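# Dispense one adhesive dot on each gold pad

## Task

Put exactly one dot of adhesive from the dispenser on every gold pad printed on the plate. Each dot should be roughly 110 microliters, keep its rounded shape rather than being squashed, and lie entirely inside its own pad. Adhesive must not land anywhere else, including on other pads; anything beyond a tiny smear is a failure. The scrap strip beside the plate may be used for trial dots or to purge paste. Paste that keeps oozing or hangs from the tip as a long string afterwards will drop straight down, even from a height. Finish with the tip raised well clear above the plate and the tool moved out of the way.

## Robot and tools

Robot: one six-joint arm (shoulder pan, shoulder lift, elbow, wrist 1, wrist 2, wrist 3) carrying a paste dispensing head instead of a gripper. Joint ranges in rad: pan -3.142..3.142, elbow 0..3.142, the others -6.283..6.283. Joint load limits: 142 N m for pan, lift and elbow, 26.6 N m for each wrist joint.

Frames: the scene frame has its origin on the table surface beneath the arm base, +z up, and +y to the left when facing along +x. The base may be slightly tilted. The tool point is the centre of the tip opening; its own +z axis points out through the tip, so with the tip aimed down, tool +z is world -z. Reported positions can be a little off, more so at long reach.

Tool geometry: for the first 89 mm behind the tip end the tool is just tip plus barrel, about 28 mm wide. Further back the camera block (tool -y side) and the case (mostly tool -x side) stick out up to 100 mm. At tilts up to 30 degrees only the tip can meet a flat surface.

Dispenser: 55 ml barrel, plastic tip with a 3 mm hole. Plunger value +1 drives forward at 640 ul/s, -1 retracts at that rate, values between scale linearly, and anything within 0.01 of zero is stopped. Pressure must build before paste emerges, so the first push (and the first after any retract) delivers less than commanded; pressure persists after the plunger stops, so paste keeps flowing, even between actions. A big enough retract stops the flow; a bigger one leaves a gap that the next push must first close. Retracting never sucks paste back in. Hold the tip roughly one bead diameter, or a bit less, above the surface: lower squashes the dot, touching blocks flow, higher makes a thin late wandering thread. A tilted tip places paste off to one side. After flow stops, a thread links tip and dot; lift straight up until it breaks, since moving sideways first drags a string. Leftover paste on the tip drops onto the next surface it nears; paste pushed out in mid-air eventually falls. A blocked tip stalls the motor (status fault); it clears only with a retract, and releasing that pressure needs a retract several times longer than a normal flow stop, otherwise lifting off lets paste gush. For scale: a 5 mm bead uses 19.6 ul per mm of length.

execute_actions(actions): actions is a list of actions; each action is a list of up to 15 rows, each row one control step of 1/30 s; a short action repeats its final row to fill 15 steps. A row is 7 numbers in [-1, 1]: dx, dy, dz, rx, ry, rz, plunger. The first six are an offset of the tool point's target from its pose measured when that action began, expressed in the tool point's own axes; every row refers back to that same starting pose, not the previous row. Scale: 1.0 = 0.6 m or 180 degrees; rx, ry, rz form one rotation vector. For a call's first action the start is the last pose reported. Each step the command is clipped to within 100 mm and 16 degrees of the measured pose, and after the action the arm goes on only as far as the last clipped pose. Plunger counts as 0 between actions. An empty list just returns state and images.

move(target, speed, blocking): target is one 7-number row with the same layout, scale and tool axes, an offset from the pose in the last result that showed one. speed in m/s, 0.002 to 0.5 (default 0.25); rotation capped at twice that in rad/s. The straight path takes 0.5 to 10 s and is cut off at 10 s. The plunger value applies until the move ends. Paths ignore obstacles; the arm is stiff, so aiming even slightly past a firm contact, or hitting fast, risks a fault. blocking=false returns after 0.5 s while motion continues; other motion commands are refused until a result shows the end, so use wait(0) or stop. The result adds a move: line with the ending (done, off_target, moving, held, fault), any limits (paced = command clipped; held = some steps blocked, after which the arm may surge), and the distance to target.

wait(seconds): 0 to 10; holds the last command, returns early if a move ends. stop(): brakes a running move; needs stopping room. zoom_image(camera, region): camera "cam_wrist", region [x0, y0, x1, y1] in pixels of the 672x504 image, origin top-left, at most 504x504. finished_scene(scene): closes the given scene number permanently and reports success; replying without any tool call ends the session.

Results: state line with tool point position (m), quaternion wxyz, linear and angular velocity in the scene frame; force_n and torque_nm from the wrist sensor in tool axes (n/a at start, force capped at 50 N per axis, noise up to about 2.4 N, fixed offset usually under 4 N). A force z clearly below its in-air value means the tip is pressing on something, and its height is then the surface height. Tool fields: left_ml (barrel content by motor count) and status (ready, moving, empty, fault). Step readings list positions at some steps, HELD marking blocked ones. "Hand target" is the pose the controller now drives toward; "pose unreachable" means the clearance check altered or blocked the command. cam_wrist is calibrated (pinhole plus radial model, K and T_world_to_cam given) with small errors.

Avoid: contact torque at a load limit or 150 N on any part causes a 10 s stop and drops the rest of the call. MOTOR HOT appears at 70 C; at 85 C the brakes lock until cool. The world keeps running while you compose replies, with the arm holding its last command. Slams, hard pushes and dropped paste reduce quality.

Each tool is called after ">>>" as name([rows], argument=value, ...), one row to a line, values as JSON.

## Session

>>> execute_actions(actions=[])

Scene clock: 0.00 s.
end_effector_position=(+0.4070, -0.0013, +0.2797) left_ml=25.2 status=ready force_n=(-0.4, -5.8, +2.3) torque_nm=(-2.02, +0.02, +0.20) end_effector_quat_wxyz=(+0.014, +0.711, +0.703, -0.012) end_effector_velocity=(+0.001, -0.000, +0.000) end_effector_angular_velocity=(-0.001, -0.001, -0.000)
Joint positions: [-0.34  -1.816  1.648 -1.406 -1.57  -1.911]
Joint velocities: [-0.     0.    -0.    -0.001 -0.     0.   ]
Hand target: +0.407, -0.001, +0.280; +0.014, +0.711, +0.703, -0.012

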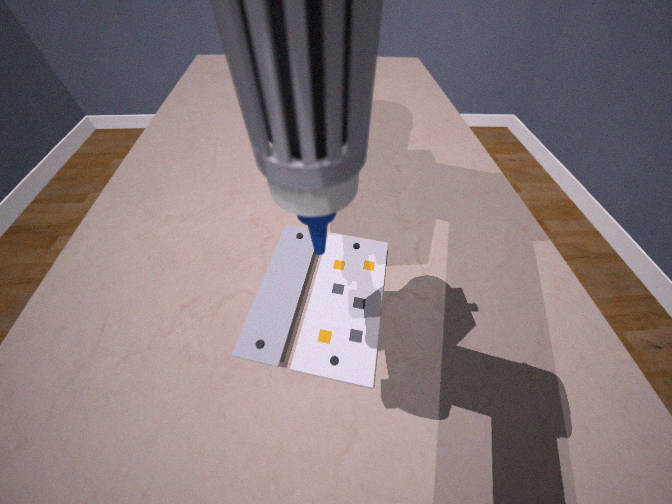

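>>> zoom_image(camera="cam_wrist", region=[220, 210, 420, 400])

Region (220, 210, 420, 400) of cam_wrist's 672x504 image, scaled by 2.520, with more detail than that image has; it fills the top 479 rows of this view, and the rest is white.

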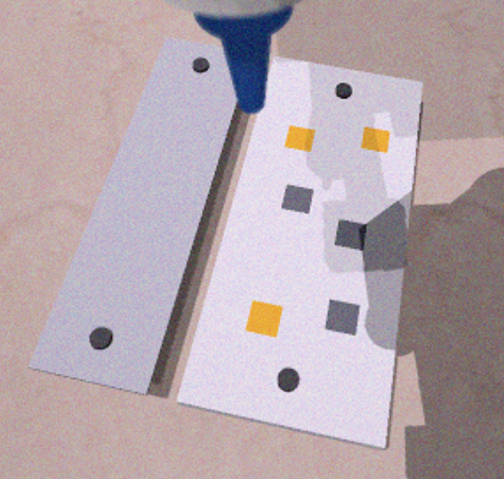

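>>> move(target=[0.0858,0.1825,0.4,0,0,0,0])

Scene clock: 20.13 s.
end_effector_position=(+0.5175, +0.0399, +0.0383) left_ml=25.2 status=ready force_n=(+1.7, +1.6, -3.4) torque_nm=(+0.78, -0.81, +0.04) end_effector_quat_wxyz=(+0.014, +0.711, +0.703, -0.012) end_effector_velocity=(+0.002, -0.000, -0.001) end_effector_angular_velocity=(-0.000, -0.001, -0.001)
Joint positions: [-0.166 -1.443  1.93  -2.06  -1.57  -1.736]
Joint velocities: [ 0.001  0.004 -0.001 -0.004 -0.     0.001]
Hand target: +0.518, +0.040, +0.038; +0.014, +0.711, +0.703, -0.012
Off the commanded pose: 0.000 m, 0 deg.
move: done
camera_calibration (this result's frames):
cam_wrist: T_world_to_cam=[[-0.0904647, -0.995238, 0.0362967, 0.0748435], [-0.813611, 0.0528387, -0.579004, 0.441284], [0.574329, -0.0819109, -0.814516, -0.166321], [0, 0, 0, 1]] pos_world=[0.461327, 0.0375467, 0.117317]

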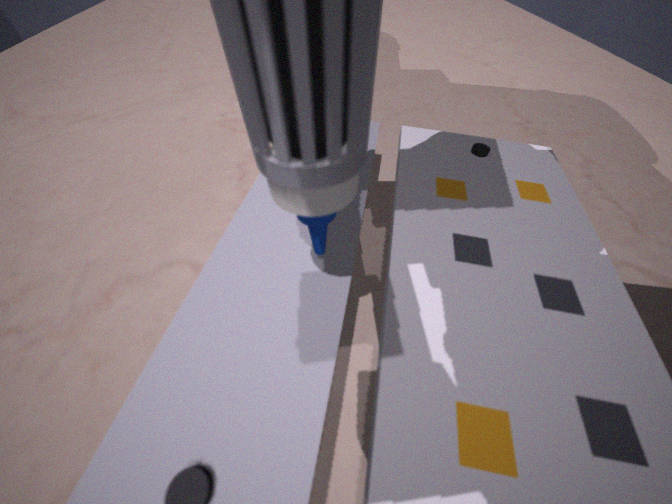

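>>> move(target=[0,0,0.02,0,0.0118,0,0], speed=0.03)

>>> zoom_image(camera="cam_wrist", region=[240, 180, 440, 330])

Scene clock: 41.13 s.
end_effector_position=(+0.5184, +0.0394, +0.0294) left_ml=25.2 status=ready force_n=(+0.4, -6.9, -19.0) torque_nm=(-0.45, +0.40, +0.25) end_effector_quat_wxyz=(+0.004, +0.712, +0.703, -0.000) end_effector_velocity=(+0.001, -0.001, +0.001) end_effector_angular_velocity=(-0.001, -0.001, -0.001)
Joint positions: [-0.195 -1.435  1.946 -2.08  -1.54  -1.765]
Joint velocities: [-0.     0.    -0.002  0.001 -0.001  0.   ]
Hand target: +0.518, +0.039, +0.029; +0.004, +0.712, +0.703, -0.000
Off the commanded pose: 0.003 m, 0 deg.
FORCE FAULT: contact force on the arm reached its limit, and the arm stopped for 10 seconds. The contact can be on any part of the arm, not only on its tool. That time counts as 20 of the actions that you can send in this scene. The arm's remaining commands of this call were not run. The arm holds still and accepts commands again. Move the arm away from the contact; if what it grips holds it there, let go first. Pushing or pulling that hard again can fault the arm again.
move: fault
camera_calibration (this result's frames):
cam_wrist: T_world_to_cam=[[-0.0903244, -0.995897, 0.00553921, 0.0755693], [-0.812229, 0.0704456, -0.579069, 0.435461], [0.576303, -0.0568032, -0.81526, -0.17603], [0, 0, 0, 1]] pos_world=[0.461967, 0.0345839, 0.108233]

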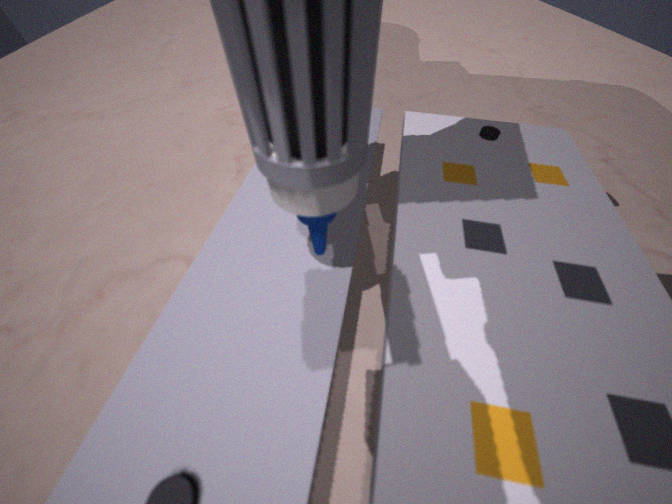

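Region (240, 180, 440, 330) of cam_wrist's 672x504 image, scaled by 2.520, with more detail than that image has; it fills the top 378 rows of this view, and the rest is white.

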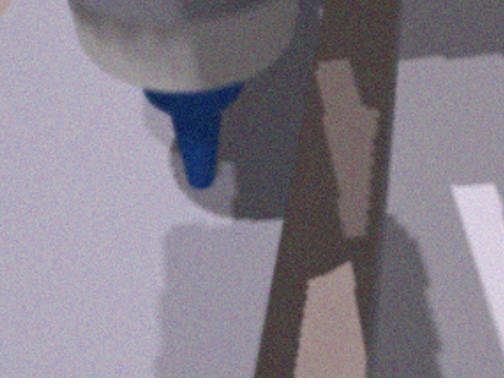

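>>> move(target=[0,0,-0.005,0,0,0,0], speed=0.01)

>>> execute_actions([
  [[0,0,0.001,0,0,0,0]],
  [[0,0,0,0,0,0,0]],
])

Scene clock: 44.70 s.
end_effector_position=(+0.5183, +0.0394, +0.0324) left_ml=25.2 status=ready force_n=(+3.7, -2.3, +0.4) torque_nm=(-0.64, -1.44, -0.22) end_effector_quat_wxyz=(+0.004, +0.712, +0.703, -0.000) end_effector_velocity=(-0.001, +0.000, +0.000) end_effector_angular_velocity=(+0.000, +0.001, -0.000)
Joint positions: [-0.195 -1.439  1.942 -2.072 -1.54  -1.765]
Joint velocities: [-0.    -0.001 -0.     0.002  0.    -0.   ]
Hand target: +0.518, +0.039, +0.032; +0.004, +0.712, +0.703, -0.000
Off the commanded pose: 0.000 m, 0 deg.
move: done
camera_calibration (this result's frames):
cam_wrist: T_world_to_cam=[[-0.0903068, -0.995899, 0.00553933, 0.0755708], [-0.81223, 0.070431, -0.57907, 0.437135], [0.576305, -0.0567932, -0.815259, -0.173646], [0, 0, 0, 1]] pos_world=[0.461951, 0.0346111, 0.111147]

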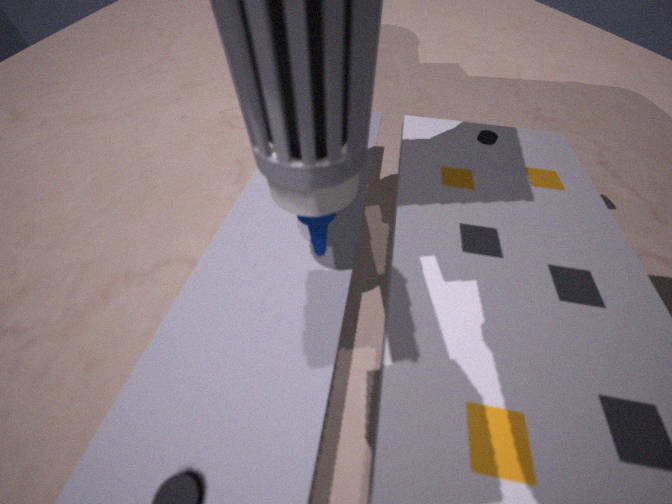

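Scene clock: 45.70 s.
end_effector_position=(+0.5184, +0.0394, +0.0318) left_ml=25.2 status=ready force_n=(+2.4, +1.5, +1.2) torque_nm=(+0.77, -1.19, +0.05) end_effector_quat_wxyz=(+0.004, +0.712, +0.703, -0.000) end_effector_velocity=(+0.001, +0.001, +0.000) end_effector_angular_velocity=(+0.000, -0.001, +0.002)
Joint positions: [-0.195 -1.438  1.943 -2.074 -1.54  -1.765]
Joint velocities: [ 0.001 -0.    -0.    -0.001  0.    -0.   ]
Hand target: +0.518, +0.039, +0.032; +0.004, +0.712, +0.703, -0.000
Off the commanded pose: 0.000 m, 0 deg.
Step readings (end_effector_position; steps 1 to 15: 1st action; 16 to 30: 2nd action):
0: (+0.5183, +0.0394, +0.0324)
1: (+0.5183, +0.0394, +0.0324)
2: (+0.5183, +0.0394, +0.0324)
4: (+0.5184, +0.0394, +0.0322)
8: (+0.5184, +0.0394, +0.0319)
15: (+0.5184, +0.0394, +0.0318)
16: (+0.5184, +0.0394, +0.0318)
17: (+0.5184, +0.0394, +0.0318)
19: (+0.5184, +0.0394, +0.0318)
23: (+0.5184, +0.0394, +0.0318)
30: end_effector_position above
camera_calibration (this result's frames):
cam_wrist: T_world_to_cam=[[-0.0903096, -0.995898, 0.00554145, 0.0755501], [-0.812219, 0.0704312, -0.579085, 0.436802], [0.576319, -0.0567978, -0.815249, -0.174142], [0, 0, 0, 1]] pos_world=[0.461963, 0.0345848, 0.110558]

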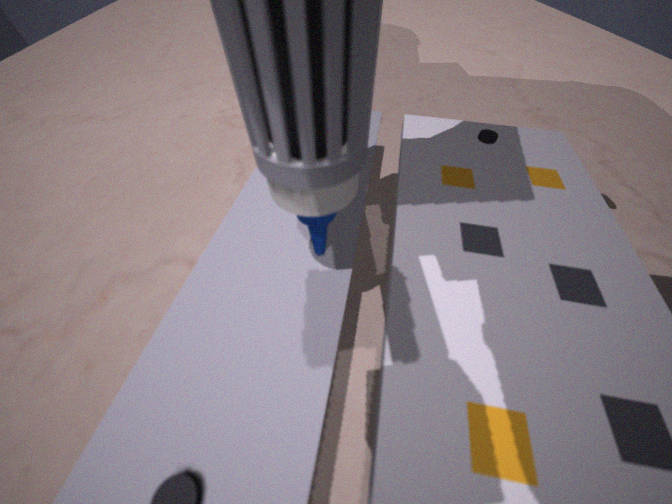

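>>> execute_actions([
  [[0,0,0.001,0,0,0,0]],
  [[0,0,0.001,0,0,0,0]],
  [[0,0,0.001,0,0,0,0]],
])

Scene clock: 50.83 s.
end_effector_position=(+0.5184, +0.0393, +0.0300) left_ml=25.2 status=ready force_n=(-0.6, -3.0, -0.4) torque_nm=(-1.12, +0.20, +0.03) end_effector_quat_wxyz=(+0.004, +0.712, +0.703, -0.000) end_effector_velocity=(-0.000, +0.000, +0.000) end_effector_angular_velocity=(+0.000, +0.000, +0.000)
Joint positions: [-0.195 -1.436  1.945 -2.079 -1.54  -1.765]
Joint velocities: [ 0.001  0.    -0.     0.001  0.     0.001]
Hand target: +0.518, +0.039, +0.030; +0.004, +0.712, +0.703, -0.000
Off the commanded pose: 0.000 m, 0 deg.
Step readings (end_effector_position; steps 1 to 15: 1st action; 16 to 30: 2nd action; 31 to 45: 3rd action):
0: (+0.5184, +0.0394, +0.0318)
1: (+0.5184, +0.0394, +0.0318)
2: (+0.5184, +0.0394, +0.0317)
4: (+0.5184, +0.0393, +0.0315)
8: (+0.5184, +0.0393, +0.0313)
15: (+0.5184, +0.0393, +0.0312)
16: (+0.5184, +0.0393, +0.0312)
17: (+0.5184, +0.0393, +0.0311)
19: (+0.5184, +0.0393, +0.0308)
23: (+0.5184, +0.0393, +0.0306)
30: (+0.5184, +0.0393, +0.0306)
31: (+0.5184, +0.0393, +0.0306)
32: (+0.5184, +0.0393, +0.0305)
34: (+0.5184, +0.0393, +0.0302)
38: (+0.5184, +0.0393, +0.0300)
45: end_effector_position above
camera_calibration (this result's frames):
cam_wrist: T_world_to_cam=[[-0.0903952, -0.995891, 0.00554252, 0.0755484], [-0.812206, 0.0704996, -0.579095, 0.435779], [0.576324, -0.0568491, -0.815241, -0.175608], [0, 0, 0, 1]] pos_world=[0.461979, 0.0345325, 0.108775]

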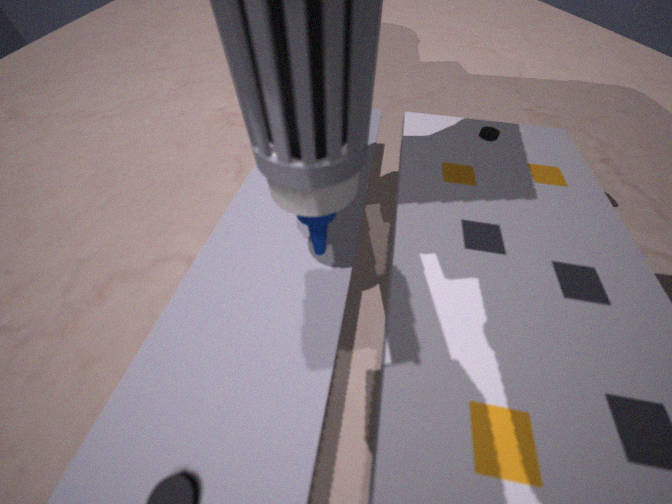

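>>> execute_actions([
  [[0,0,0.001,0,0,0,0]],
])

>>> execute_actions([
  [[0,0,0.001,0,0,0,0]],
])

Scene clock: 56.73 s.
end_effector_position=(+0.5184, +0.0393, +0.0294) left_ml=25.2 status=ready force_n=(+4.4, -4.5, -25.4) torque_nm=(+1.37, -1.45, +0.09) end_effector_quat_wxyz=(+0.004, +0.712, +0.703, -0.000) end_effector_velocity=(-0.000, -0.000, -0.000) end_effector_angular_velocity=(+0.001, +0.001, -0.001)
Joint positions: [-0.195 -1.435  1.946 -2.08  -1.54  -1.765]
Joint velocities: [-0.001  0.     0.     0.001  0.     0.   ]
Hand target: +0.518, +0.039, +0.029; +0.004, +0.712, +0.703, -0.000
Off the commanded pose: 0.000 m, 0 deg.
Step readings (end_effector_position):
0: (+0.5184, +0.0393, +0.0300)
1: (+0.5184, +0.0393, +0.0300)
2: (+0.5184, +0.0393, +0.0299)
4: (+0.5184, +0.0393, +0.0296)
8: (+0.5184, +0.0393, +0.0295)
15: end_effector_position above
camera_calibration (this result's frames):
cam_wrist: T_world_to_cam=[[-0.0903888, -0.995891, 0.00555081, 0.0755445], [-0.812166, 0.0704856, -0.579152, 0.435468], [0.576382, -0.0568571, -0.8152, -0.17611], [0, 0, 0, 1]] pos_world=[0.462007, 0.0345268, 0.108218]

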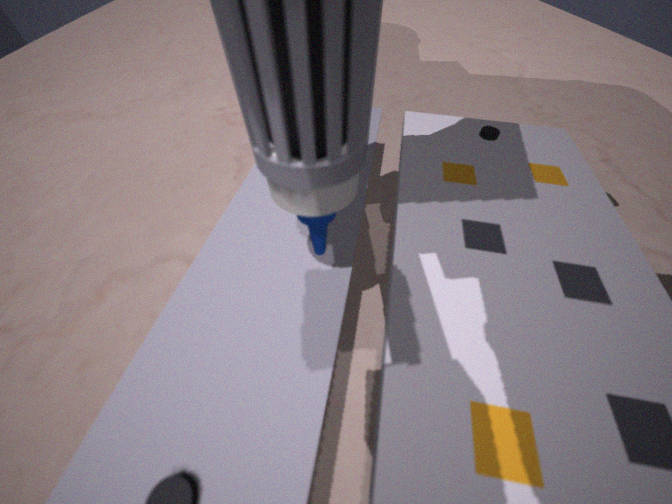

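Scene clock: 57.23 s.
end_effector_position=(+0.5185, +0.0393, +0.0289) left_ml=25.2 status=ready force_n=(+3.2, -28.7, -50.0) torque_nm=(-0.63, +0.23, -0.18) end_effector_quat_wxyz=(+0.004, +0.712, +0.703, -0.000) end_effector_velocity=(+0.001, +0.000, +0.000) end_effector_angular_velocity=(-0.001, -0.001, +0.001)
Joint positions: [-0.195 -1.434  1.947 -2.082 -1.54  -1.765]
Joint velocities: [ 0.001  0.    -0.    -0.001 -0.     0.   ]
Hand target: +0.518, +0.039, +0.029; +0.004, +0.712, +0.703, -0.000
Off the commanded pose: 0.000 m, 0 deg.
Step readings (end_effector_position):
0: (+0.5184, +0.0393, +0.0294)
1: (+0.5184, +0.0393, +0.0294)
2: (+0.5184, +0.0393, +0.0293)
4: (+0.5185, +0.0393, +0.0292)
8: (+0.5185, +0.0393, +0.0291)
15: end_effector_position above
camera_calibration (this result's frames):
cam_wrist: T_world_to_cam=[[-0.090373, -0.995892, 0.00557046, 0.075535], [-0.812073, 0.0704519, -0.579288, 0.435195], [0.576516, -0.0568756, -0.815104, -0.176639], [0, 0, 0, 1]] pos_world=[0.462071, 0.034518, 0.107703]

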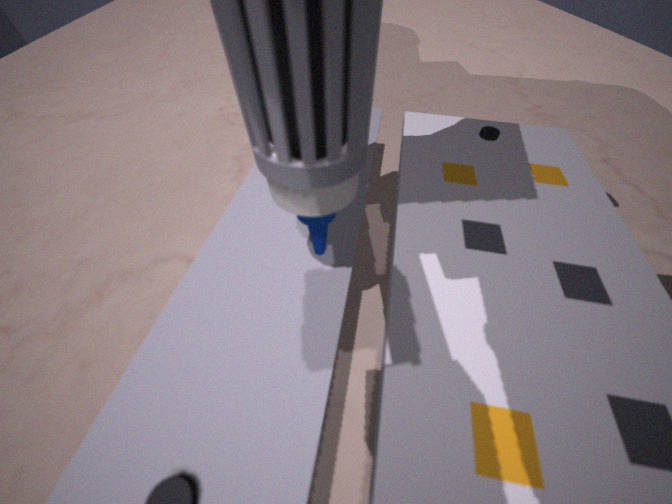

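>>> execute_actions([
  [[0,0,-0.0075,0,0,0,0]],
  [[0,0,0,0,0,0,0]],
  [[0,0,0,0,0,0,0.5]],
  [[0,0,0,0,0,0,0]],
  [[0,0,0,0,0,0,0]],
  [[0,0,0,0,0,0,0]],
  [[0,0,0,0,0,0,0]],
])

>>> zoom_image(camera="cam_wrist", region=[270, 210, 370, 290])

Scene clock: 66.00 s.
end_effector_position=(+0.5184, +0.0393, +0.0334) left_ml=25.1 status=ready force_n=(-1.9, -0.5, +1.2) torque_nm=(-0.04, +0.42, -0.06) end_effector_quat_wxyz=(+0.004, +0.712, +0.703, -0.000) end_effector_velocity=(+0.001, +0.001, +0.001) end_effector_angular_velocity=(+0.001, -0.002, -0.000)
Joint positions: [-0.195 -1.44   1.94  -2.07  -1.54  -1.766]
Joint velocities: [ 0.     0.    -0.002  0.     0.002  0.   ]
Hand target: +0.518, +0.039, +0.033; +0.004, +0.712, +0.703, -0.000
Off the commanded pose: 0.000 m, 0 deg.
Step readings (end_effector_position; steps 1 to 15: 1st action; 16 to 30: 2nd action; 31 to 45: 3rd action; 46 to 60: 4th action; 61 to 75: 5th action; 76 to 90: 6th action; 91 to 105: 7th action):
0: (+0.5184, +0.0393, +0.0288)
1: (+0.5184, +0.0393, +0.0289)
2: (+0.5184, +0.0393, +0.0295)
4: (+0.5180, +0.0394, +0.0309)
8: (+0.5182, +0.0394, +0.0327)
15: (+0.5184, +0.0393, +0.0334)
16: (+0.5184, +0.0393, +0.0334)
17: (+0.5184, +0.0393, +0.0334)
19: (+0.5184, +0.0393, +0.0334)
23: (+0.5184, +0.0393, +0.0334)
30: (+0.5184, +0.0393, +0.0334)
31: (+0.5184, +0.0393, +0.0334)
32: (+0.5184, +0.0393, +0.0334)
34: (+0.5184, +0.0393, +0.0334)
38: (+0.5184, +0.0393, +0.0334)
45: (+0.5184, +0.0393, +0.0334)
46: (+0.5184, +0.0393, +0.0334)
47: (+0.5184, +0.0393, +0.0334)
49: (+0.5184, +0.0393, +0.0334)
53: (+0.5184, +0.0393, +0.0334)
60: (+0.5184, +0.0393, +0.0334)
61: (+0.5184, +0.0393, +0.0334)
62: (+0.5184, +0.0393, +0.0334)
64: (+0.5184, +0.0393, +0.0334)
68: (+0.5184, +0.0393, +0.0334)
75: (+0.5184, +0.0393, +0.0334)
76: (+0.5184, +0.0393, +0.0334)
77: (+0.5184, +0.0393, +0.0334)
79: (+0.5184, +0.0393, +0.0334)
83: (+0.5184, +0.0393, +0.0334)
90: (+0.5184, +0.0393, +0.0334)
91: (+0.5184, +0.0393, +0.0334)
92: (+0.5184, +0.0393, +0.0334)
94: (+0.5184, +0.0393, +0.0334)
98: (+0.5184, +0.0393, +0.0334)
105: end_effector_position above
camera_calibration (this result's frames):
cam_wrist: T_world_to_cam=[[-0.0903733, -0.995892, 0.00556382, 0.0755403], [-0.812103, 0.0704591, -0.579244, 0.437748], [0.576473, -0.0568666, -0.815135, -0.172957], [0, 0, 0, 1]] pos_world=[0.462028, 0.0345513, 0.112159]

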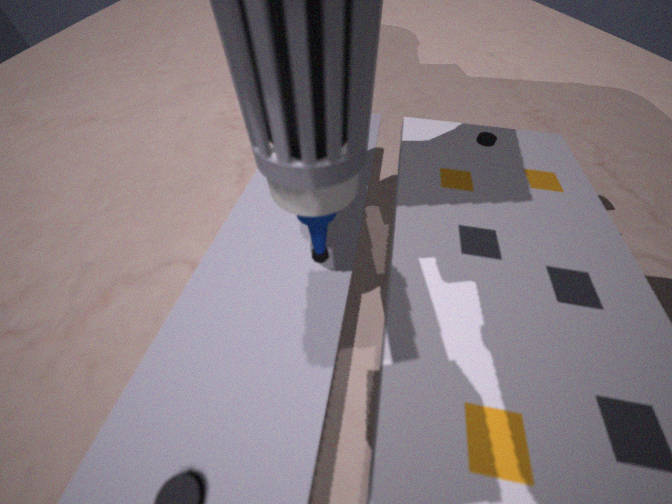

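Region (270, 210, 370, 290) of cam_wrist's 672x504 image, scaled by 5.040, with more detail than that image has; it fills the top 403 rows of this view, and the rest is white.

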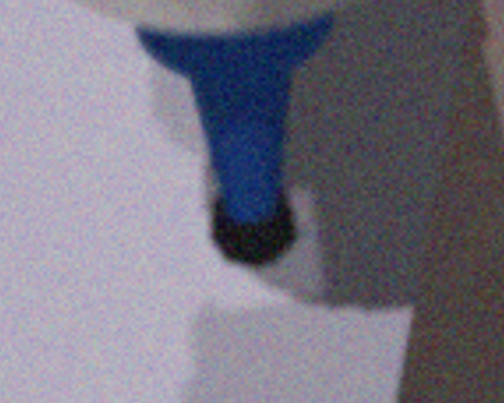

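>>> wait(seconds=5)

>>> zoom_image(camera="cam_wrist", region=[270, 210, 370, 290])

Scene clock: 74.93 s.
end_effector_position=(+0.5184, +0.0393, +0.0334) left_ml=25.1 status=ready force_n=(-3.0, -2.6, -1.3) torque_nm=(-0.87, +0.92, -0.07) end_effector_quat_wxyz=(+0.004, +0.712, +0.703, -0.000) end_effector_velocity=(+0.001, +0.000, +0.000) end_effector_angular_velocity=(+0.001, -0.002, -0.000)
Joint positions: [-0.195 -1.44   1.94  -2.07  -1.54  -1.766]
Joint velocities: [-0.    -0.    -0.    -0.001  0.001 -0.   ]
Hand target: +0.518, +0.039, +0.033; +0.004, +0.712, +0.703, -0.000
Off the commanded pose: 0.000 m, 0 deg.
wait: 5.00 s; at rest from the start
camera_calibration (this result's frames):
cam_wrist: T_world_to_cam=[[-0.0903733, -0.995892, 0.00556393, 0.0755402], [-0.812103, 0.070459, -0.579244, 0.437748], [0.576473, -0.0568667, -0.815135, -0.172957], [0, 0, 0, 1]] pos_world=[0.462028, 0.0345512, 0.112159]

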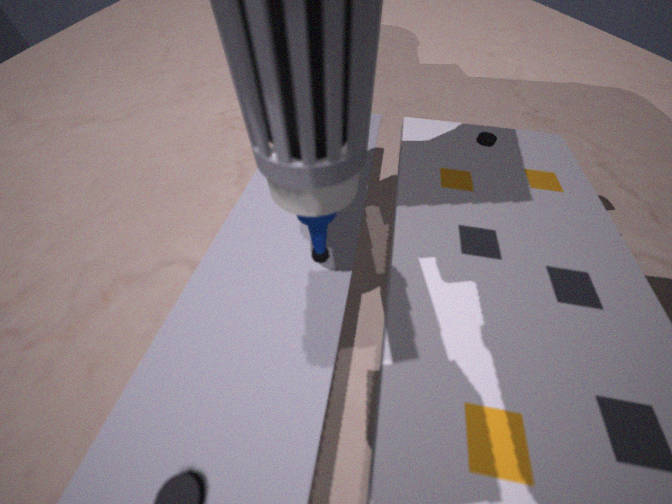

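Region (270, 210, 370, 290) of cam_wrist's 672x504 image, scaled by 5.040, with more detail than that image has; it fills the top 403 rows of this view, and the rest is white.

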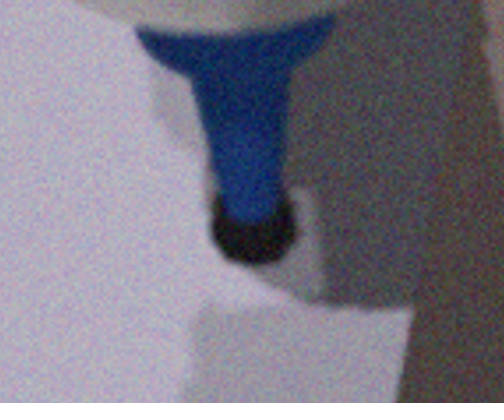

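>>> execute_actions([
  [[0,0,-0.02,0,0,0,0]],
  [[0,0,0,0,0,0,0]],
])

>>> zoom_image(camera="cam_wrist", region=[270, 210, 370, 310])

>>> execute_actions([
  [[0.004,-0.025,0,0,0,0,0]],
  [[0,0,0,0,0,0,0]],
])

>>> zoom_image(camera="cam_wrist", region=[270, 190, 370, 290])

Scene clock: 81.60 s.
end_effector_position=(+0.5184, +0.0394, +0.0453) left_ml=25.1 status=ready force_n=(+2.0, -2.6, -2.1) torque_nm=(-0.72, -1.10, +0.10) end_effector_quat_wxyz=(+0.004, +0.712, +0.703, -0.000) end_effector_velocity=(-0.001, +0.000, -0.000) end_effector_angular_velocity=(+0.002, +0.002, -0.001)
Joint positions: [-0.196 -1.454  1.922 -2.038 -1.54  -1.766]
Joint velocities: [-0.001  0.     0.     0.001  0.001 -0.   ]
Hand target: +0.518, +0.039, +0.045; +0.004, +0.712, +0.703, -0.000
Off the commanded pose: 0.000 m, 0 deg.
Step readings (end_effector_position; steps 1 to 15: 1st action; 16 to 30: 2nd action):
0: (+0.5184, +0.0393, +0.0334)
1: (+0.5185, +0.0393, +0.0336)
2: (+0.5187, +0.0393, +0.0356)
4: (+0.5186, +0.0393, +0.0403)
8: (+0.5184, +0.0394, +0.0442)
15: (+0.5184, +0.0394, +0.0453)
16: (+0.5184, +0.0394, +0.0453)
17: (+0.5184, +0.0394, +0.0453)
19: (+0.5184, +0.0394, +0.0453)
23: (+0.5184, +0.0394, +0.0453)
30: end_effector_position above
camera_calibration (this result's frames):
cam_wrist: T_world_to_cam=[[-0.0903737, -0.995892, 0.00556343, 0.075546], [-0.8121, 0.0704593, -0.579249, 0.444609], [0.576478, -0.056867, -0.815132, -0.163188], [0, 0, 0, 1]] pos_world=[0.461968, 0.0346289, 0.1241]

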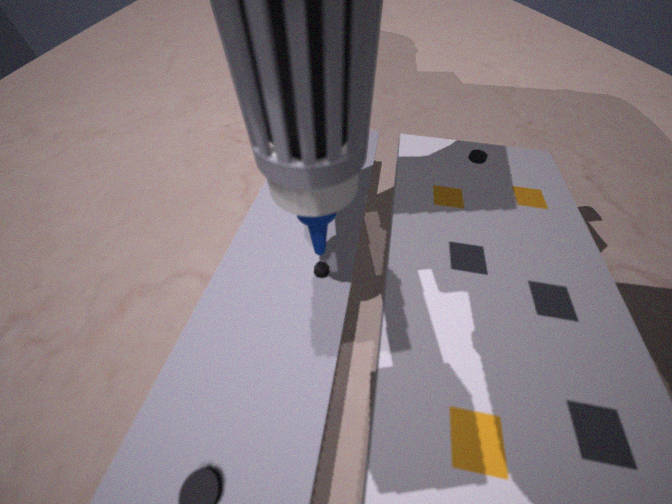

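Region (270, 210, 370, 310) of cam_wrist's 672x504 image, scaled by 5.040, with more detail than that image has.

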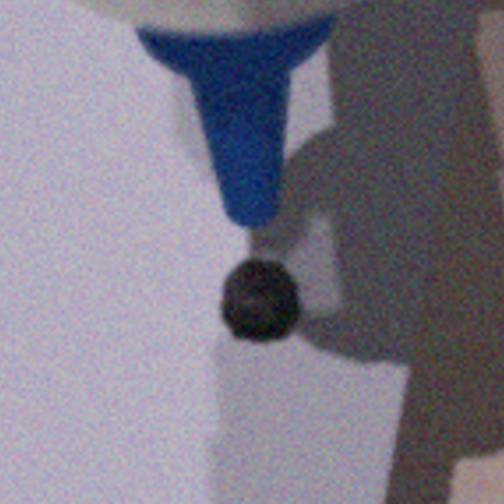

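Scene clock: 82.60 s.
end_effector_position=(+0.5035, +0.0420, +0.0452) left_ml=25.1 status=ready force_n=(+2.3, +2.3, +3.0) torque_nm=(+1.32, -1.16, -0.04) end_effector_quat_wxyz=(+0.004, +0.712, +0.703, -0.000) end_effector_velocity=(-0.000, -0.000, -0.000) end_effector_angular_velocity=(-0.000, +0.001, -0.001)
Joint positions: [-0.197 -1.488  1.961 -2.042 -1.54  -1.767]
Joint velocities: [-0.001  0.     0.     0.    -0.     0.   ]
Hand target: +0.504, +0.042, +0.045; +0.004, +0.712, +0.703, -0.000
Off the commanded pose: 0.000 m, 0 deg.
Step readings (end_effector_position; steps 1 to 15: 1st action; 16 to 30: 2nd action):
0: (+0.5184, +0.0394, +0.0453)
1: (+0.5183, +0.0394, +0.0454)
2: (+0.5162, +0.0398, +0.0455)
4: (+0.5101, +0.0409, +0.0452)
8: (+0.5050, +0.0418, +0.0452)
15: (+0.5035, +0.0420, +0.0452)
16: (+0.5035, +0.0420, +0.0452)
17: (+0.5035, +0.0420, +0.0452)
19: (+0.5035, +0.0420, +0.0452)
23: (+0.5035, +0.0420, +0.0452)
30: end_effector_position above
camera_calibration (this result's frames):
cam_wrist: T_world_to_cam=[[-0.0903771, -0.995892, 0.00556716, 0.07677], [-0.812147, 0.0704646, -0.579182, 0.432284], [0.57641, -0.0568661, -0.815179, -0.154509], [0, 0, 0, 1]] pos_world=[0.447077, 0.0372077, 0.123991]

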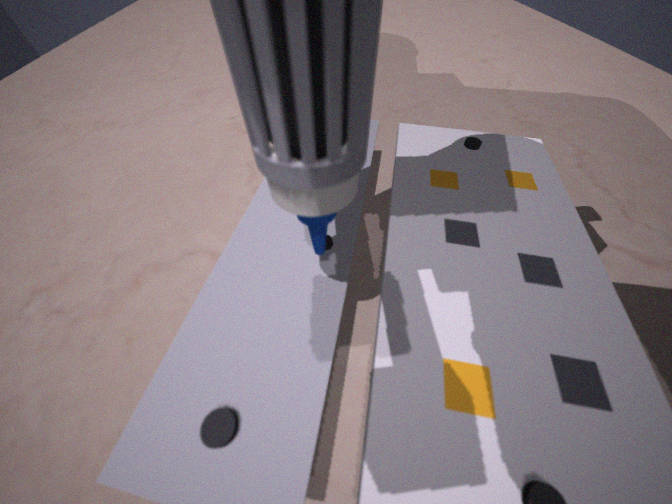

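Region (270, 190, 370, 290) of cam_wrist's 672x504 image, scaled by 5.040, with more detail than that image has.

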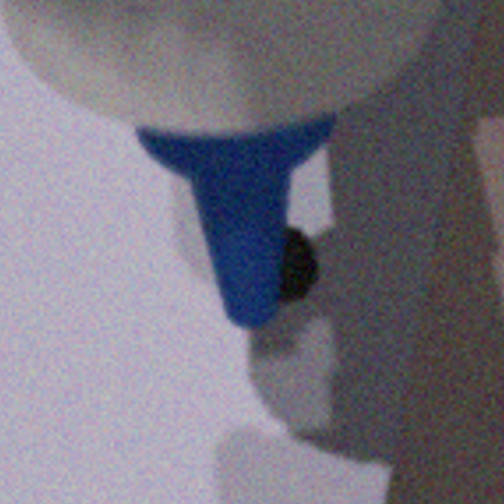

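>>> execute_actions([
  [[0,0,0.0197,0,0,0,0]],
  [[0,0,0,0,0,0,0]],
  [[0,0,0,0,0,0,0.344]],
])

>>> wait(seconds=6)

>>> execute_actions([
  [[0,0,-0.02,0,0,0,0]],
  [[0,0,0,0,0,0,0]],
])

>>> zoom_image(camera="cam_wrist", region=[270, 210, 370, 310])

Scene clock: 93.67 s.
end_effector_position=(+0.5035, +0.0419, +0.0335) left_ml=25.0 status=moving force_n=(+1.0, +2.3, -0.3) torque_nm=(+1.02, -0.52, +0.14) end_effector_quat_wxyz=(+0.004, +0.712, +0.703, -0.000) end_effector_velocity=(+0.000, +0.001, +0.000) end_effector_angular_velocity=(+0.001, -0.000, -0.000)
Joint positions: [-0.196 -1.474  1.979 -2.074 -1.54  -1.767]
Joint velocities: [ 0.    -0.    -0.001  0.001  0.001  0.   ]
Hand target: +0.504, +0.042, +0.033; +0.004, +0.712, +0.703, -0.000
Off the commanded pose: 0.000 m, 0 deg.
Step readings (end_effector_position; steps 1 to 15: 1st action; 16 to 30: 2nd action; 31 to 45: 3rd action):
0: (+0.5035, +0.0420, +0.0452)
1: (+0.5035, +0.0420, +0.0451)
2: (+0.5033, +0.0420, +0.0431)
4: (+0.5033, +0.0420, +0.0385)
8: (+0.5035, +0.0419, +0.0346)
15: (+0.5035, +0.0419, +0.0335)
16: (+0.5035, +0.0419, +0.0335)
17: (+0.5035, +0.0419, +0.0335)
19: (+0.5035, +0.0419, +0.0335)
23: (+0.5035, +0.0419, +0.0335)
30: (+0.5035, +0.0419, +0.0335)
31: (+0.5035, +0.0419, +0.0335)
32: (+0.5035, +0.0419, +0.0335)
34: (+0.5035, +0.0419, +0.0335)
38: (+0.5035, +0.0419, +0.0335)
45: end_effector_position above
camera_calibration (this result's frames):
cam_wrist: T_world_to_cam=[[-0.0903767, -0.995892, 0.00556831, 0.0767643], [-0.812148, 0.0704636, -0.579181, 0.425526], [0.57641, -0.0568668, -0.81518, -0.164131], [0, 0, 0, 1]] pos_world=[0.447135, 0.0371312, 0.112233]

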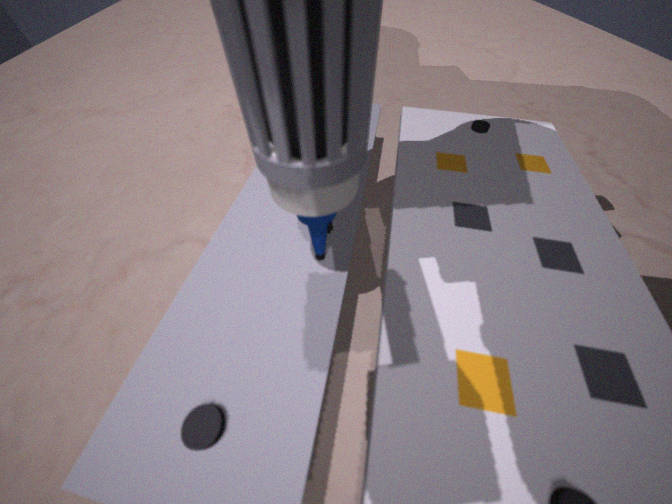

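Scene clock: 99.67 s.
end_effector_position=(+0.5035, +0.0419, +0.0335) left_ml=25.0 status=ready force_n=(-0.9, +2.4, -3.4) torque_nm=(+1.15, +0.39, -0.26) end_effector_quat_wxyz=(+0.004, +0.712, +0.703, -0.000) end_effector_velocity=(+0.000, -0.001, +0.000) end_effector_angular_velocity=(-0.001, -0.000, -0.001)
Joint positions: [-0.196 -1.474  1.979 -2.074 -1.54  -1.767]
Joint velocities: [-0.     0.    -0.    -0.    -0.001  0.   ]
Hand target: +0.504, +0.042, +0.033; +0.004, +0.712, +0.703, -0.000
Off the commanded pose: 0.000 m, 0 deg.
wait: 6.00 s; at rest by 0.20 s
camera_calibration (this result's frames):
cam_wrist: T_world_to_cam=[[-0.0903766, -0.995892, 0.00556826, 0.0767643], [-0.812148, 0.0704636, -0.579181, 0.425526], [0.57641, -0.0568667, -0.81518, -0.164131], [0, 0, 0, 1]] pos_world=[0.447135, 0.0371312, 0.112233]

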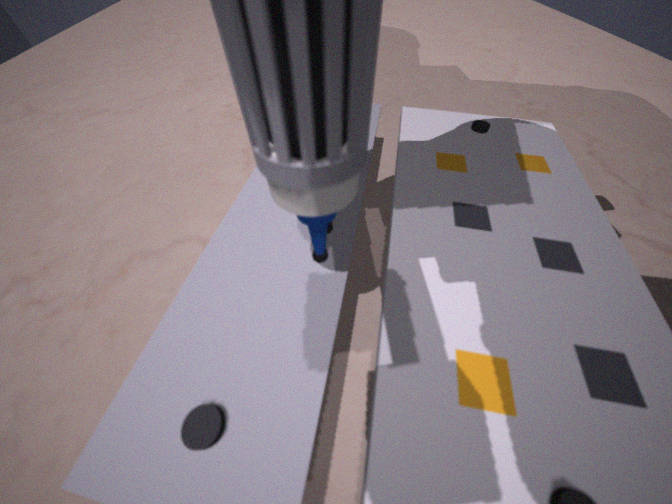

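Scene clock: 100.67 s.
end_effector_position=(+0.5035, +0.0420, +0.0454) left_ml=25.0 status=ready force_n=(+1.5, -1.6, +1.0) torque_nm=(-0.29, -0.57, -0.06) end_effector_quat_wxyz=(+0.004, +0.712, +0.703, -0.000) end_effector_velocity=(+0.000, -0.001, -0.000) end_effector_angular_velocity=(-0.001, -0.000, +0.000)
Joint positions: [-0.197 -1.488  1.96  -2.041 -1.54  -1.767]
Joint velocities: [-0.     0.     0.    -0.    -0.001 -0.   ]
Hand target: +0.503, +0.042, +0.045; +0.004, +0.712, +0.703, -0.000
Off the commanded pose: 0.000 m, 0 deg.
Step readings (end_effector_position; steps 1 to 15: 1st action; 16 to 30: 2nd action):
0: (+0.5035, +0.0419, +0.0335)
1: (+0.5036, +0.0419, +0.0336)
2: (+0.5037, +0.0420, +0.0356)
4: (+0.5036, +0.0421, +0.0403)
8: (+0.5035, +0.0421, +0.0442)
15: (+0.5035, +0.0420, +0.0454)
16: (+0.5035, +0.0420, +0.0454)
17: (+0.5035, +0.0420, +0.0454)
19: (+0.5035, +0.0420, +0.0454)
23: (+0.5035, +0.0420, +0.0454)
30: end_effector_position above
camera_calibration (this result's frames):
cam_wrist: T_world_to_cam=[[-0.0903566, -0.995894, 0.00556752, 0.0767705], [-0.812148, 0.0704476, -0.579182, 0.432385], [0.576412, -0.0568546, -0.815179, -0.15436], [0, 0, 0, 1]] pos_world=[0.447073, 0.0372187, 0.124171]

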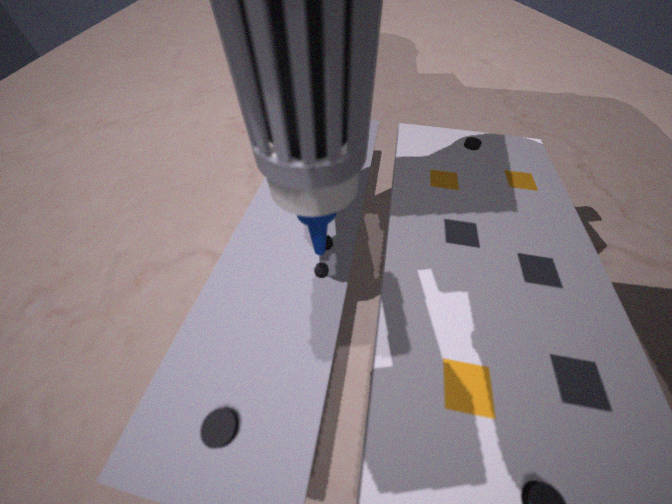

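Region (270, 210, 370, 310) of cam_wrist's 672x504 image, scaled by 5.040, with more detail than that image has.

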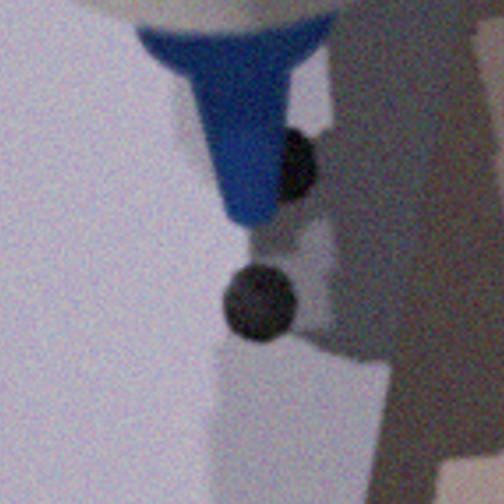

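>>> move(target=[-0.08,-0.081,0,0,0,0,0])

>>> execute_actions([
  [[0,0,0.017,0,0,0,0]],
  [[0,0,0,0,0,0,0]],
])

>>> zoom_image(camera="cam_wrist", region=[260, 200, 400, 320])

Scene clock: 117.97 s.
end_effector_position=(+0.4544, -0.0054, +0.0455) left_ml=25.0 status=ready force_n=(-1.2, +1.3, +1.5) torque_nm=(+0.59, +0.28, -0.19) end_effector_quat_wxyz=(+0.004, +0.712, +0.703, -0.000) end_effector_velocity=(-0.002, -0.001, -0.000) end_effector_angular_velocity=(+0.002, -0.000, -0.000)
Joint positions: [-0.325 -1.607  2.086 -2.044 -1.54  -1.896]
Joint velocities: [-0.005 -0.005  0.005  0.     0.002 -0.005]
Hand target: +0.454, -0.006, +0.045; +0.004, +0.712, +0.703, -0.000
Off the commanded pose: 0.000 m, 0 deg.
move: done
camera_calibration (this result's frames):
cam_wrist: T_world_to_cam=[[-0.0903756, -0.99589, 0.00598207, 0.0251519], [-0.812199, 0.0702272, -0.579138, 0.395913], [0.576338, -0.0571986, -0.815208, -0.128677], [0, 0, 0, 1]] pos_world=[0.397995, -0.0101155, 0.124239]

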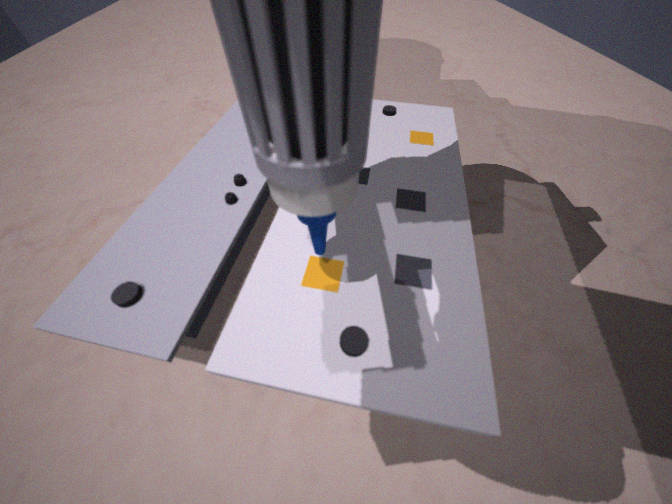

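Scene clock: 118.97 s.
end_effector_position=(+0.4544, -0.0054, +0.0353) left_ml=25.0 status=ready force_n=(+0.4, +0.3, +0.9) torque_nm=(+0.24, -0.15, +0.10) end_effector_quat_wxyz=(+0.004, +0.712, +0.703, -0.000) end_effector_velocity=(+0.000, -0.000, +0.000) end_effector_angular_velocity=(+0.000, +0.000, -0.001)
Joint positions: [-0.324 -1.594  2.103 -2.074 -1.54  -1.895]
Joint velocities: [-0.    -0.    -0.001  0.001  0.     0.   ]
Hand target: +0.454, -0.005, +0.035; +0.004, +0.712, +0.703, -0.000
Off the commanded pose: 0.000 m, 0 deg.
Step readings (end_effector_position; steps 1 to 15: 1st action; 16 to 30: 2nd action):
0: (+0.4544, -0.0054, +0.0455)
1: (+0.4542, -0.0054, +0.0453)
2: (+0.4540, -0.0053, +0.0435)
4: (+0.4540, -0.0054, +0.0396)
8: (+0.4543, -0.0055, +0.0363)
15: (+0.4544, -0.0054, +0.0353)
16: (+0.4544, -0.0054, +0.0353)
17: (+0.4544, -0.0054, +0.0353)
19: (+0.4544, -0.0054, +0.0353)
23: (+0.4544, -0.0054, +0.0353)
30: end_effector_position above
camera_calibration (this result's frames):
cam_wrist: T_world_to_cam=[[-0.0903974, -0.995888, 0.00595181, 0.0251625], [-0.812192, 0.070262, -0.579143, 0.390078], [0.576344, -0.057187, -0.815204, -0.136985], [0, 0, 0, 1]] pos_world=[0.398043, -0.0101823, 0.11409]

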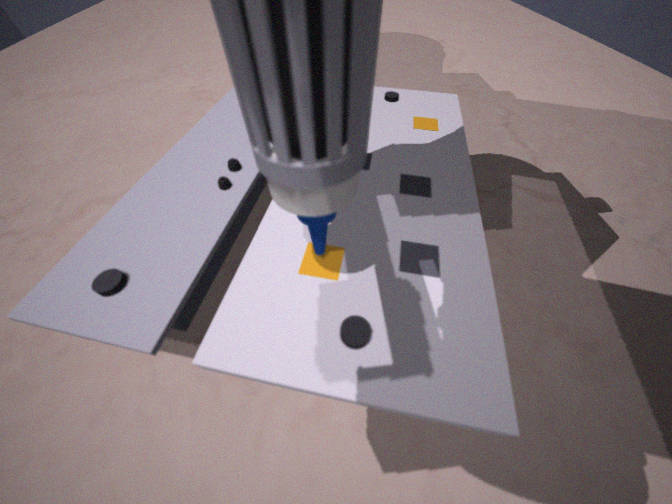

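Region (260, 200, 400, 320) of cam_wrist's 672x504 image, scaled by 3.600, with more detail than that image has; it fills the top 432 rows of this view, and the rest is white.

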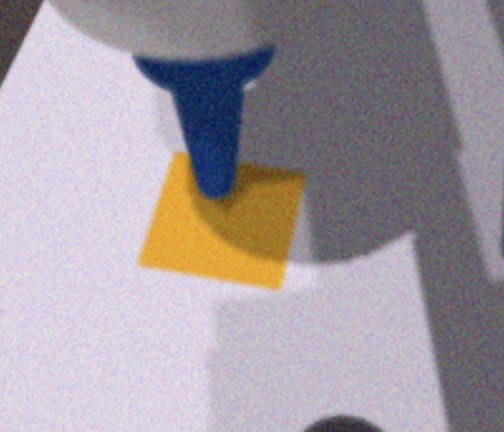

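>>> execute_actions([
  [[0,0,0.0037,0,0,0,0]],
  [[0,0,0,0,0,0,0]],
])

>>> zoom_image(camera="cam_wrist", region=[260, 200, 400, 320])

Scene clock: 126.03 s.
end_effector_position=(+0.4545, -0.0055, +0.0331) left_ml=25.0 status=ready force_n=(-0.7, -0.5, -1.2) torque_nm=(-0.14, +0.16, +0.03) end_effector_quat_wxyz=(+0.004, +0.712, +0.703, -0.000) end_effector_velocity=(-0.002, +0.000, -0.001) end_effector_angular_velocity=(+0.000, +0.002, +0.000)
Joint positions: [-0.324 -1.591  2.106 -2.081 -1.54  -1.895]
Joint velocities: [-0.    -0.     0.002  0.    -0.    -0.   ]
Hand target: +0.454, -0.006, +0.033; +0.004, +0.712, +0.703, -0.000
Off the commanded pose: 0.000 m, 0 deg.
Step readings (end_effector_position; steps 1 to 15: 1st action; 16 to 30: 2nd action):
0: (+0.4544, -0.0054, +0.0353)
1: (+0.4544, -0.0054, +0.0353)
2: (+0.4545, -0.0055, +0.0350)
4: (+0.4545, -0.0055, +0.0342)
8: (+0.4545, -0.0055, +0.0334)
15: (+0.4545, -0.0055, +0.0331)
16: (+0.4545, -0.0055, +0.0331)
17: (+0.4545, -0.0055, +0.0331)
19: (+0.4545, -0.0055, +0.0331)
23: (+0.4545, -0.0055, +0.0331)
30: end_effector_position above
camera_calibration (this result's frames):
cam_wrist: T_world_to_cam=[[-0.0904793, -0.995881, 0.0059556, 0.0251591], [-0.812178, 0.0703258, -0.579156, 0.388814], [0.576351, -0.0572386, -0.815195, -0.138797], [0, 0, 0, 1]] pos_world=[0.398058, -0.0102327, 0.111887]

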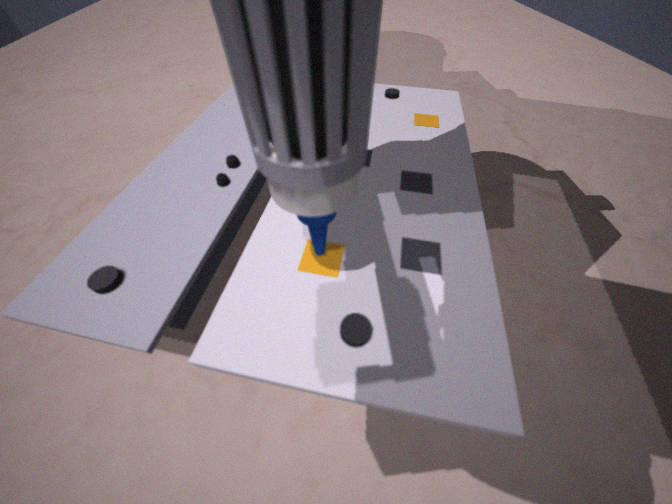

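Region (260, 200, 400, 320) of cam_wrist's 672x504 image, scaled by 3.600, with more detail than that image has; it fills the top 432 rows of this view, and the rest is white.

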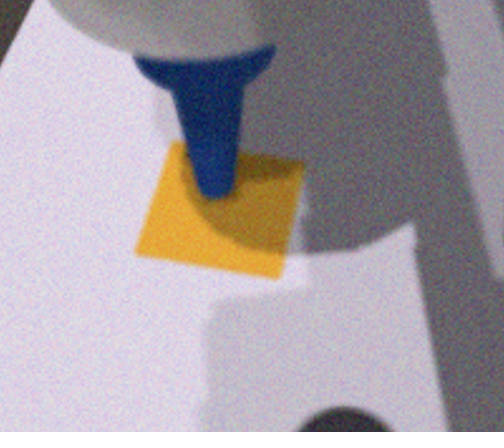

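>>> execute_actions([
  [[0,0,0,0,0,0,0.344]],
])

>>> wait(seconds=7)

>>> execute_actions([
  [[0,0,-0.02,0,0,0,0]],
  [[0,0,-0.0,0,0,0,0]],
])

>>> zoom_image(camera="cam_wrist", region=[270, 210, 370, 310])

Scene clock: 133.40 s.
end_effector_position=(+0.4545, -0.0055, +0.0331) left_ml=24.9 status=moving force_n=(+0.5, +0.2, +0.9) torque_nm=(+0.30, -0.51, -0.24) end_effector_quat_wxyz=(+0.004, +0.712, +0.703, -0.000) end_effector_velocity=(-0.001, -0.000, -0.000) end_effector_angular_velocity=(-0.000, +0.002, +0.000)
Joint positions: [-0.324 -1.591  2.106 -2.081 -1.54  -1.895]
Joint velocities: [ 0.     0.    -0.     0.002 -0.001 -0.   ]
Hand target: +0.454, -0.005, +0.033; +0.004, +0.712, +0.703, -0.000
Off the commanded pose: 0.000 m, 0 deg.
Step readings (end_effector_position):
0: (+0.4545, -0.0055, +0.0331)
1: (+0.4545, -0.0055, +0.0331)
2: (+0.4545, -0.0055, +0.0331)
4: (+0.4545, -0.0055, +0.0331)
8: (+0.4545, -0.0055, +0.0331)
15: end_effector_position above
camera_calibration (this result's frames):
cam_wrist: T_world_to_cam=[[-0.0904966, -0.995879, 0.00595729, 0.0251582], [-0.812173, 0.0703385, -0.579162, 0.38882], [0.576356, -0.0572505, -0.815191, -0.138795], [0, 0, 0, 1]] pos_world=[0.398061, -0.0102405, 0.111895]

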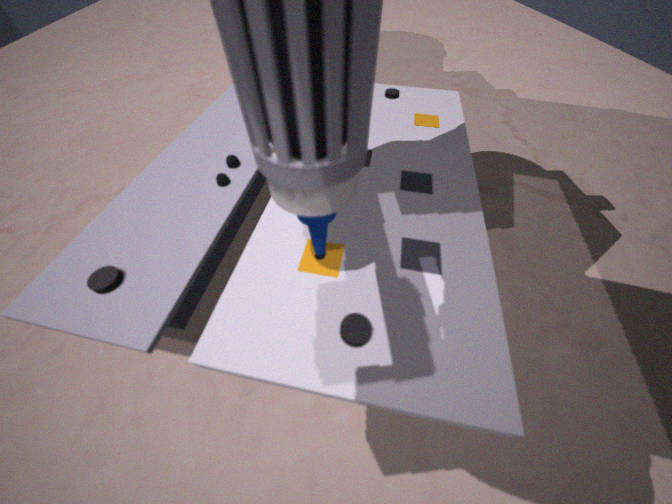

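Scene clock: 140.40 s.
end_effector_position=(+0.4545, -0.0055, +0.0331) left_ml=24.9 status=ready force_n=(-1.5, -1.3, +3.0) torque_nm=(-0.27, +0.47, +0.03) end_effector_quat_wxyz=(+0.004, +0.712, +0.703, -0.000) end_effector_velocity=(+0.001, -0.000, +0.001) end_effector_angular_velocity=(+0.000, -0.002, -0.000)
Joint positions: [-0.324 -1.591  2.106 -2.081 -1.54  -1.895]
Joint velocities: [-0.001 -0.    -0.001 -0.001  0.001 -0.   ]
Hand target: +0.454, -0.005, +0.033; +0.004, +0.712, +0.703, -0.000
Off the commanded pose: 0.000 m, 0 deg.
wait: 7.00 s; at rest by 0.20 s
camera_calibration (this result's frames):
cam_wrist: T_world_to_cam=[[-0.0904793, -0.995881, 0.00595563, 0.0251591], [-0.812178, 0.0703257, -0.579156, 0.388814], [0.576351, -0.0572386, -0.815195, -0.138797], [0, 0, 0, 1]] pos_world=[0.398058, -0.0102327, 0.111887]

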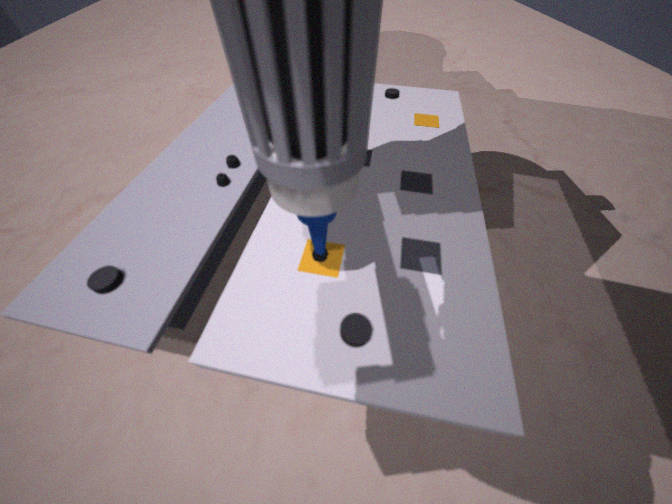

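Scene clock: 141.40 s.
end_effector_position=(+0.4544, -0.0054, +0.0450) left_ml=24.9 status=ready force_n=(+0.2, -1.7, -0.9) torque_nm=(-0.53, -0.36, -0.08) end_effector_quat_wxyz=(+0.004, +0.712, +0.703, -0.000) end_effector_velocity=(+0.000, +0.000, -0.000) end_effector_angular_velocity=(-0.000, -0.001, +0.000)
Joint positions: [-0.325 -1.607  2.087 -2.045 -1.54  -1.896]
Joint velocities: [ 0.    -0.     0.    -0.001  0.    -0.   ]
Hand target: +0.454, -0.005, +0.045; +0.004, +0.712, +0.703, -0.000
Off the commanded pose: 0.000 m, 0 deg.
Step readings (end_effector_position; steps 1 to 15: 1st action; 16 to 30: 2nd action):
0: (+0.4545, -0.0055, +0.0331)
1: (+0.4545, -0.0055, +0.0332)
2: (+0.4547, -0.0055, +0.0352)
4: (+0.4546, -0.0054, +0.0398)
8: (+0.4544, -0.0053, +0.0438)
15: (+0.4544, -0.0054, +0.0450)
16: (+0.4544, -0.0054, +0.0450)
17: (+0.4544, -0.0054, +0.0450)
19: (+0.4544, -0.0054, +0.0450)
23: (+0.4544, -0.0054, +0.0450)
30: end_effector_position above
camera_calibration (this result's frames):
cam_wrist: T_world_to_cam=[[-0.0904591, -0.995882, 0.00595071, 0.0251679], [-0.812181, 0.0703123, -0.579153, 0.395671], [0.57635, -0.0572228, -0.815197, -0.129027], [0, 0, 0, 1]] pos_world=[0.397998, -0.0101396, 0.123822]

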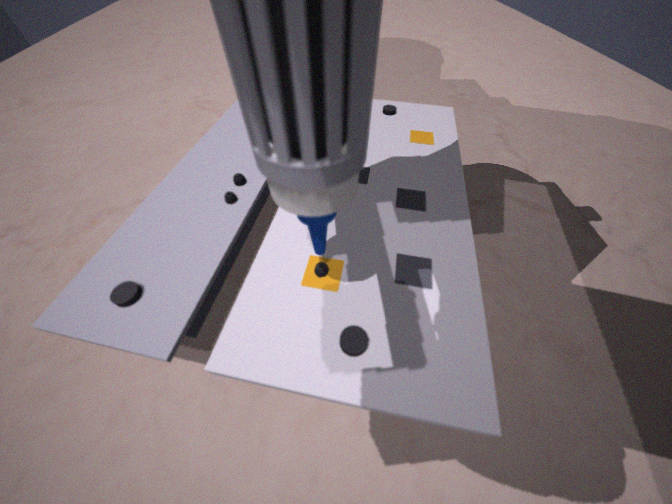

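Region (270, 210, 370, 310) of cam_wrist's 672x504 image, scaled by 5.040, with more detail than that image has.

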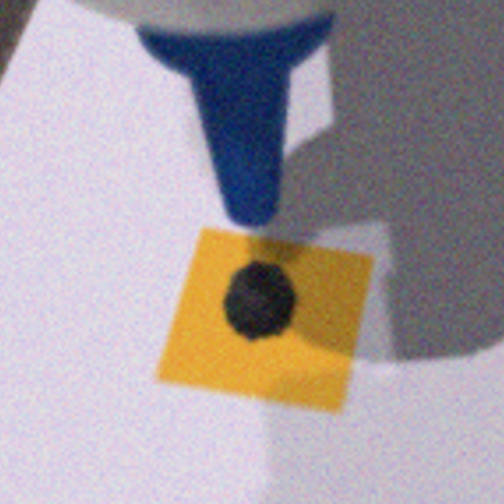

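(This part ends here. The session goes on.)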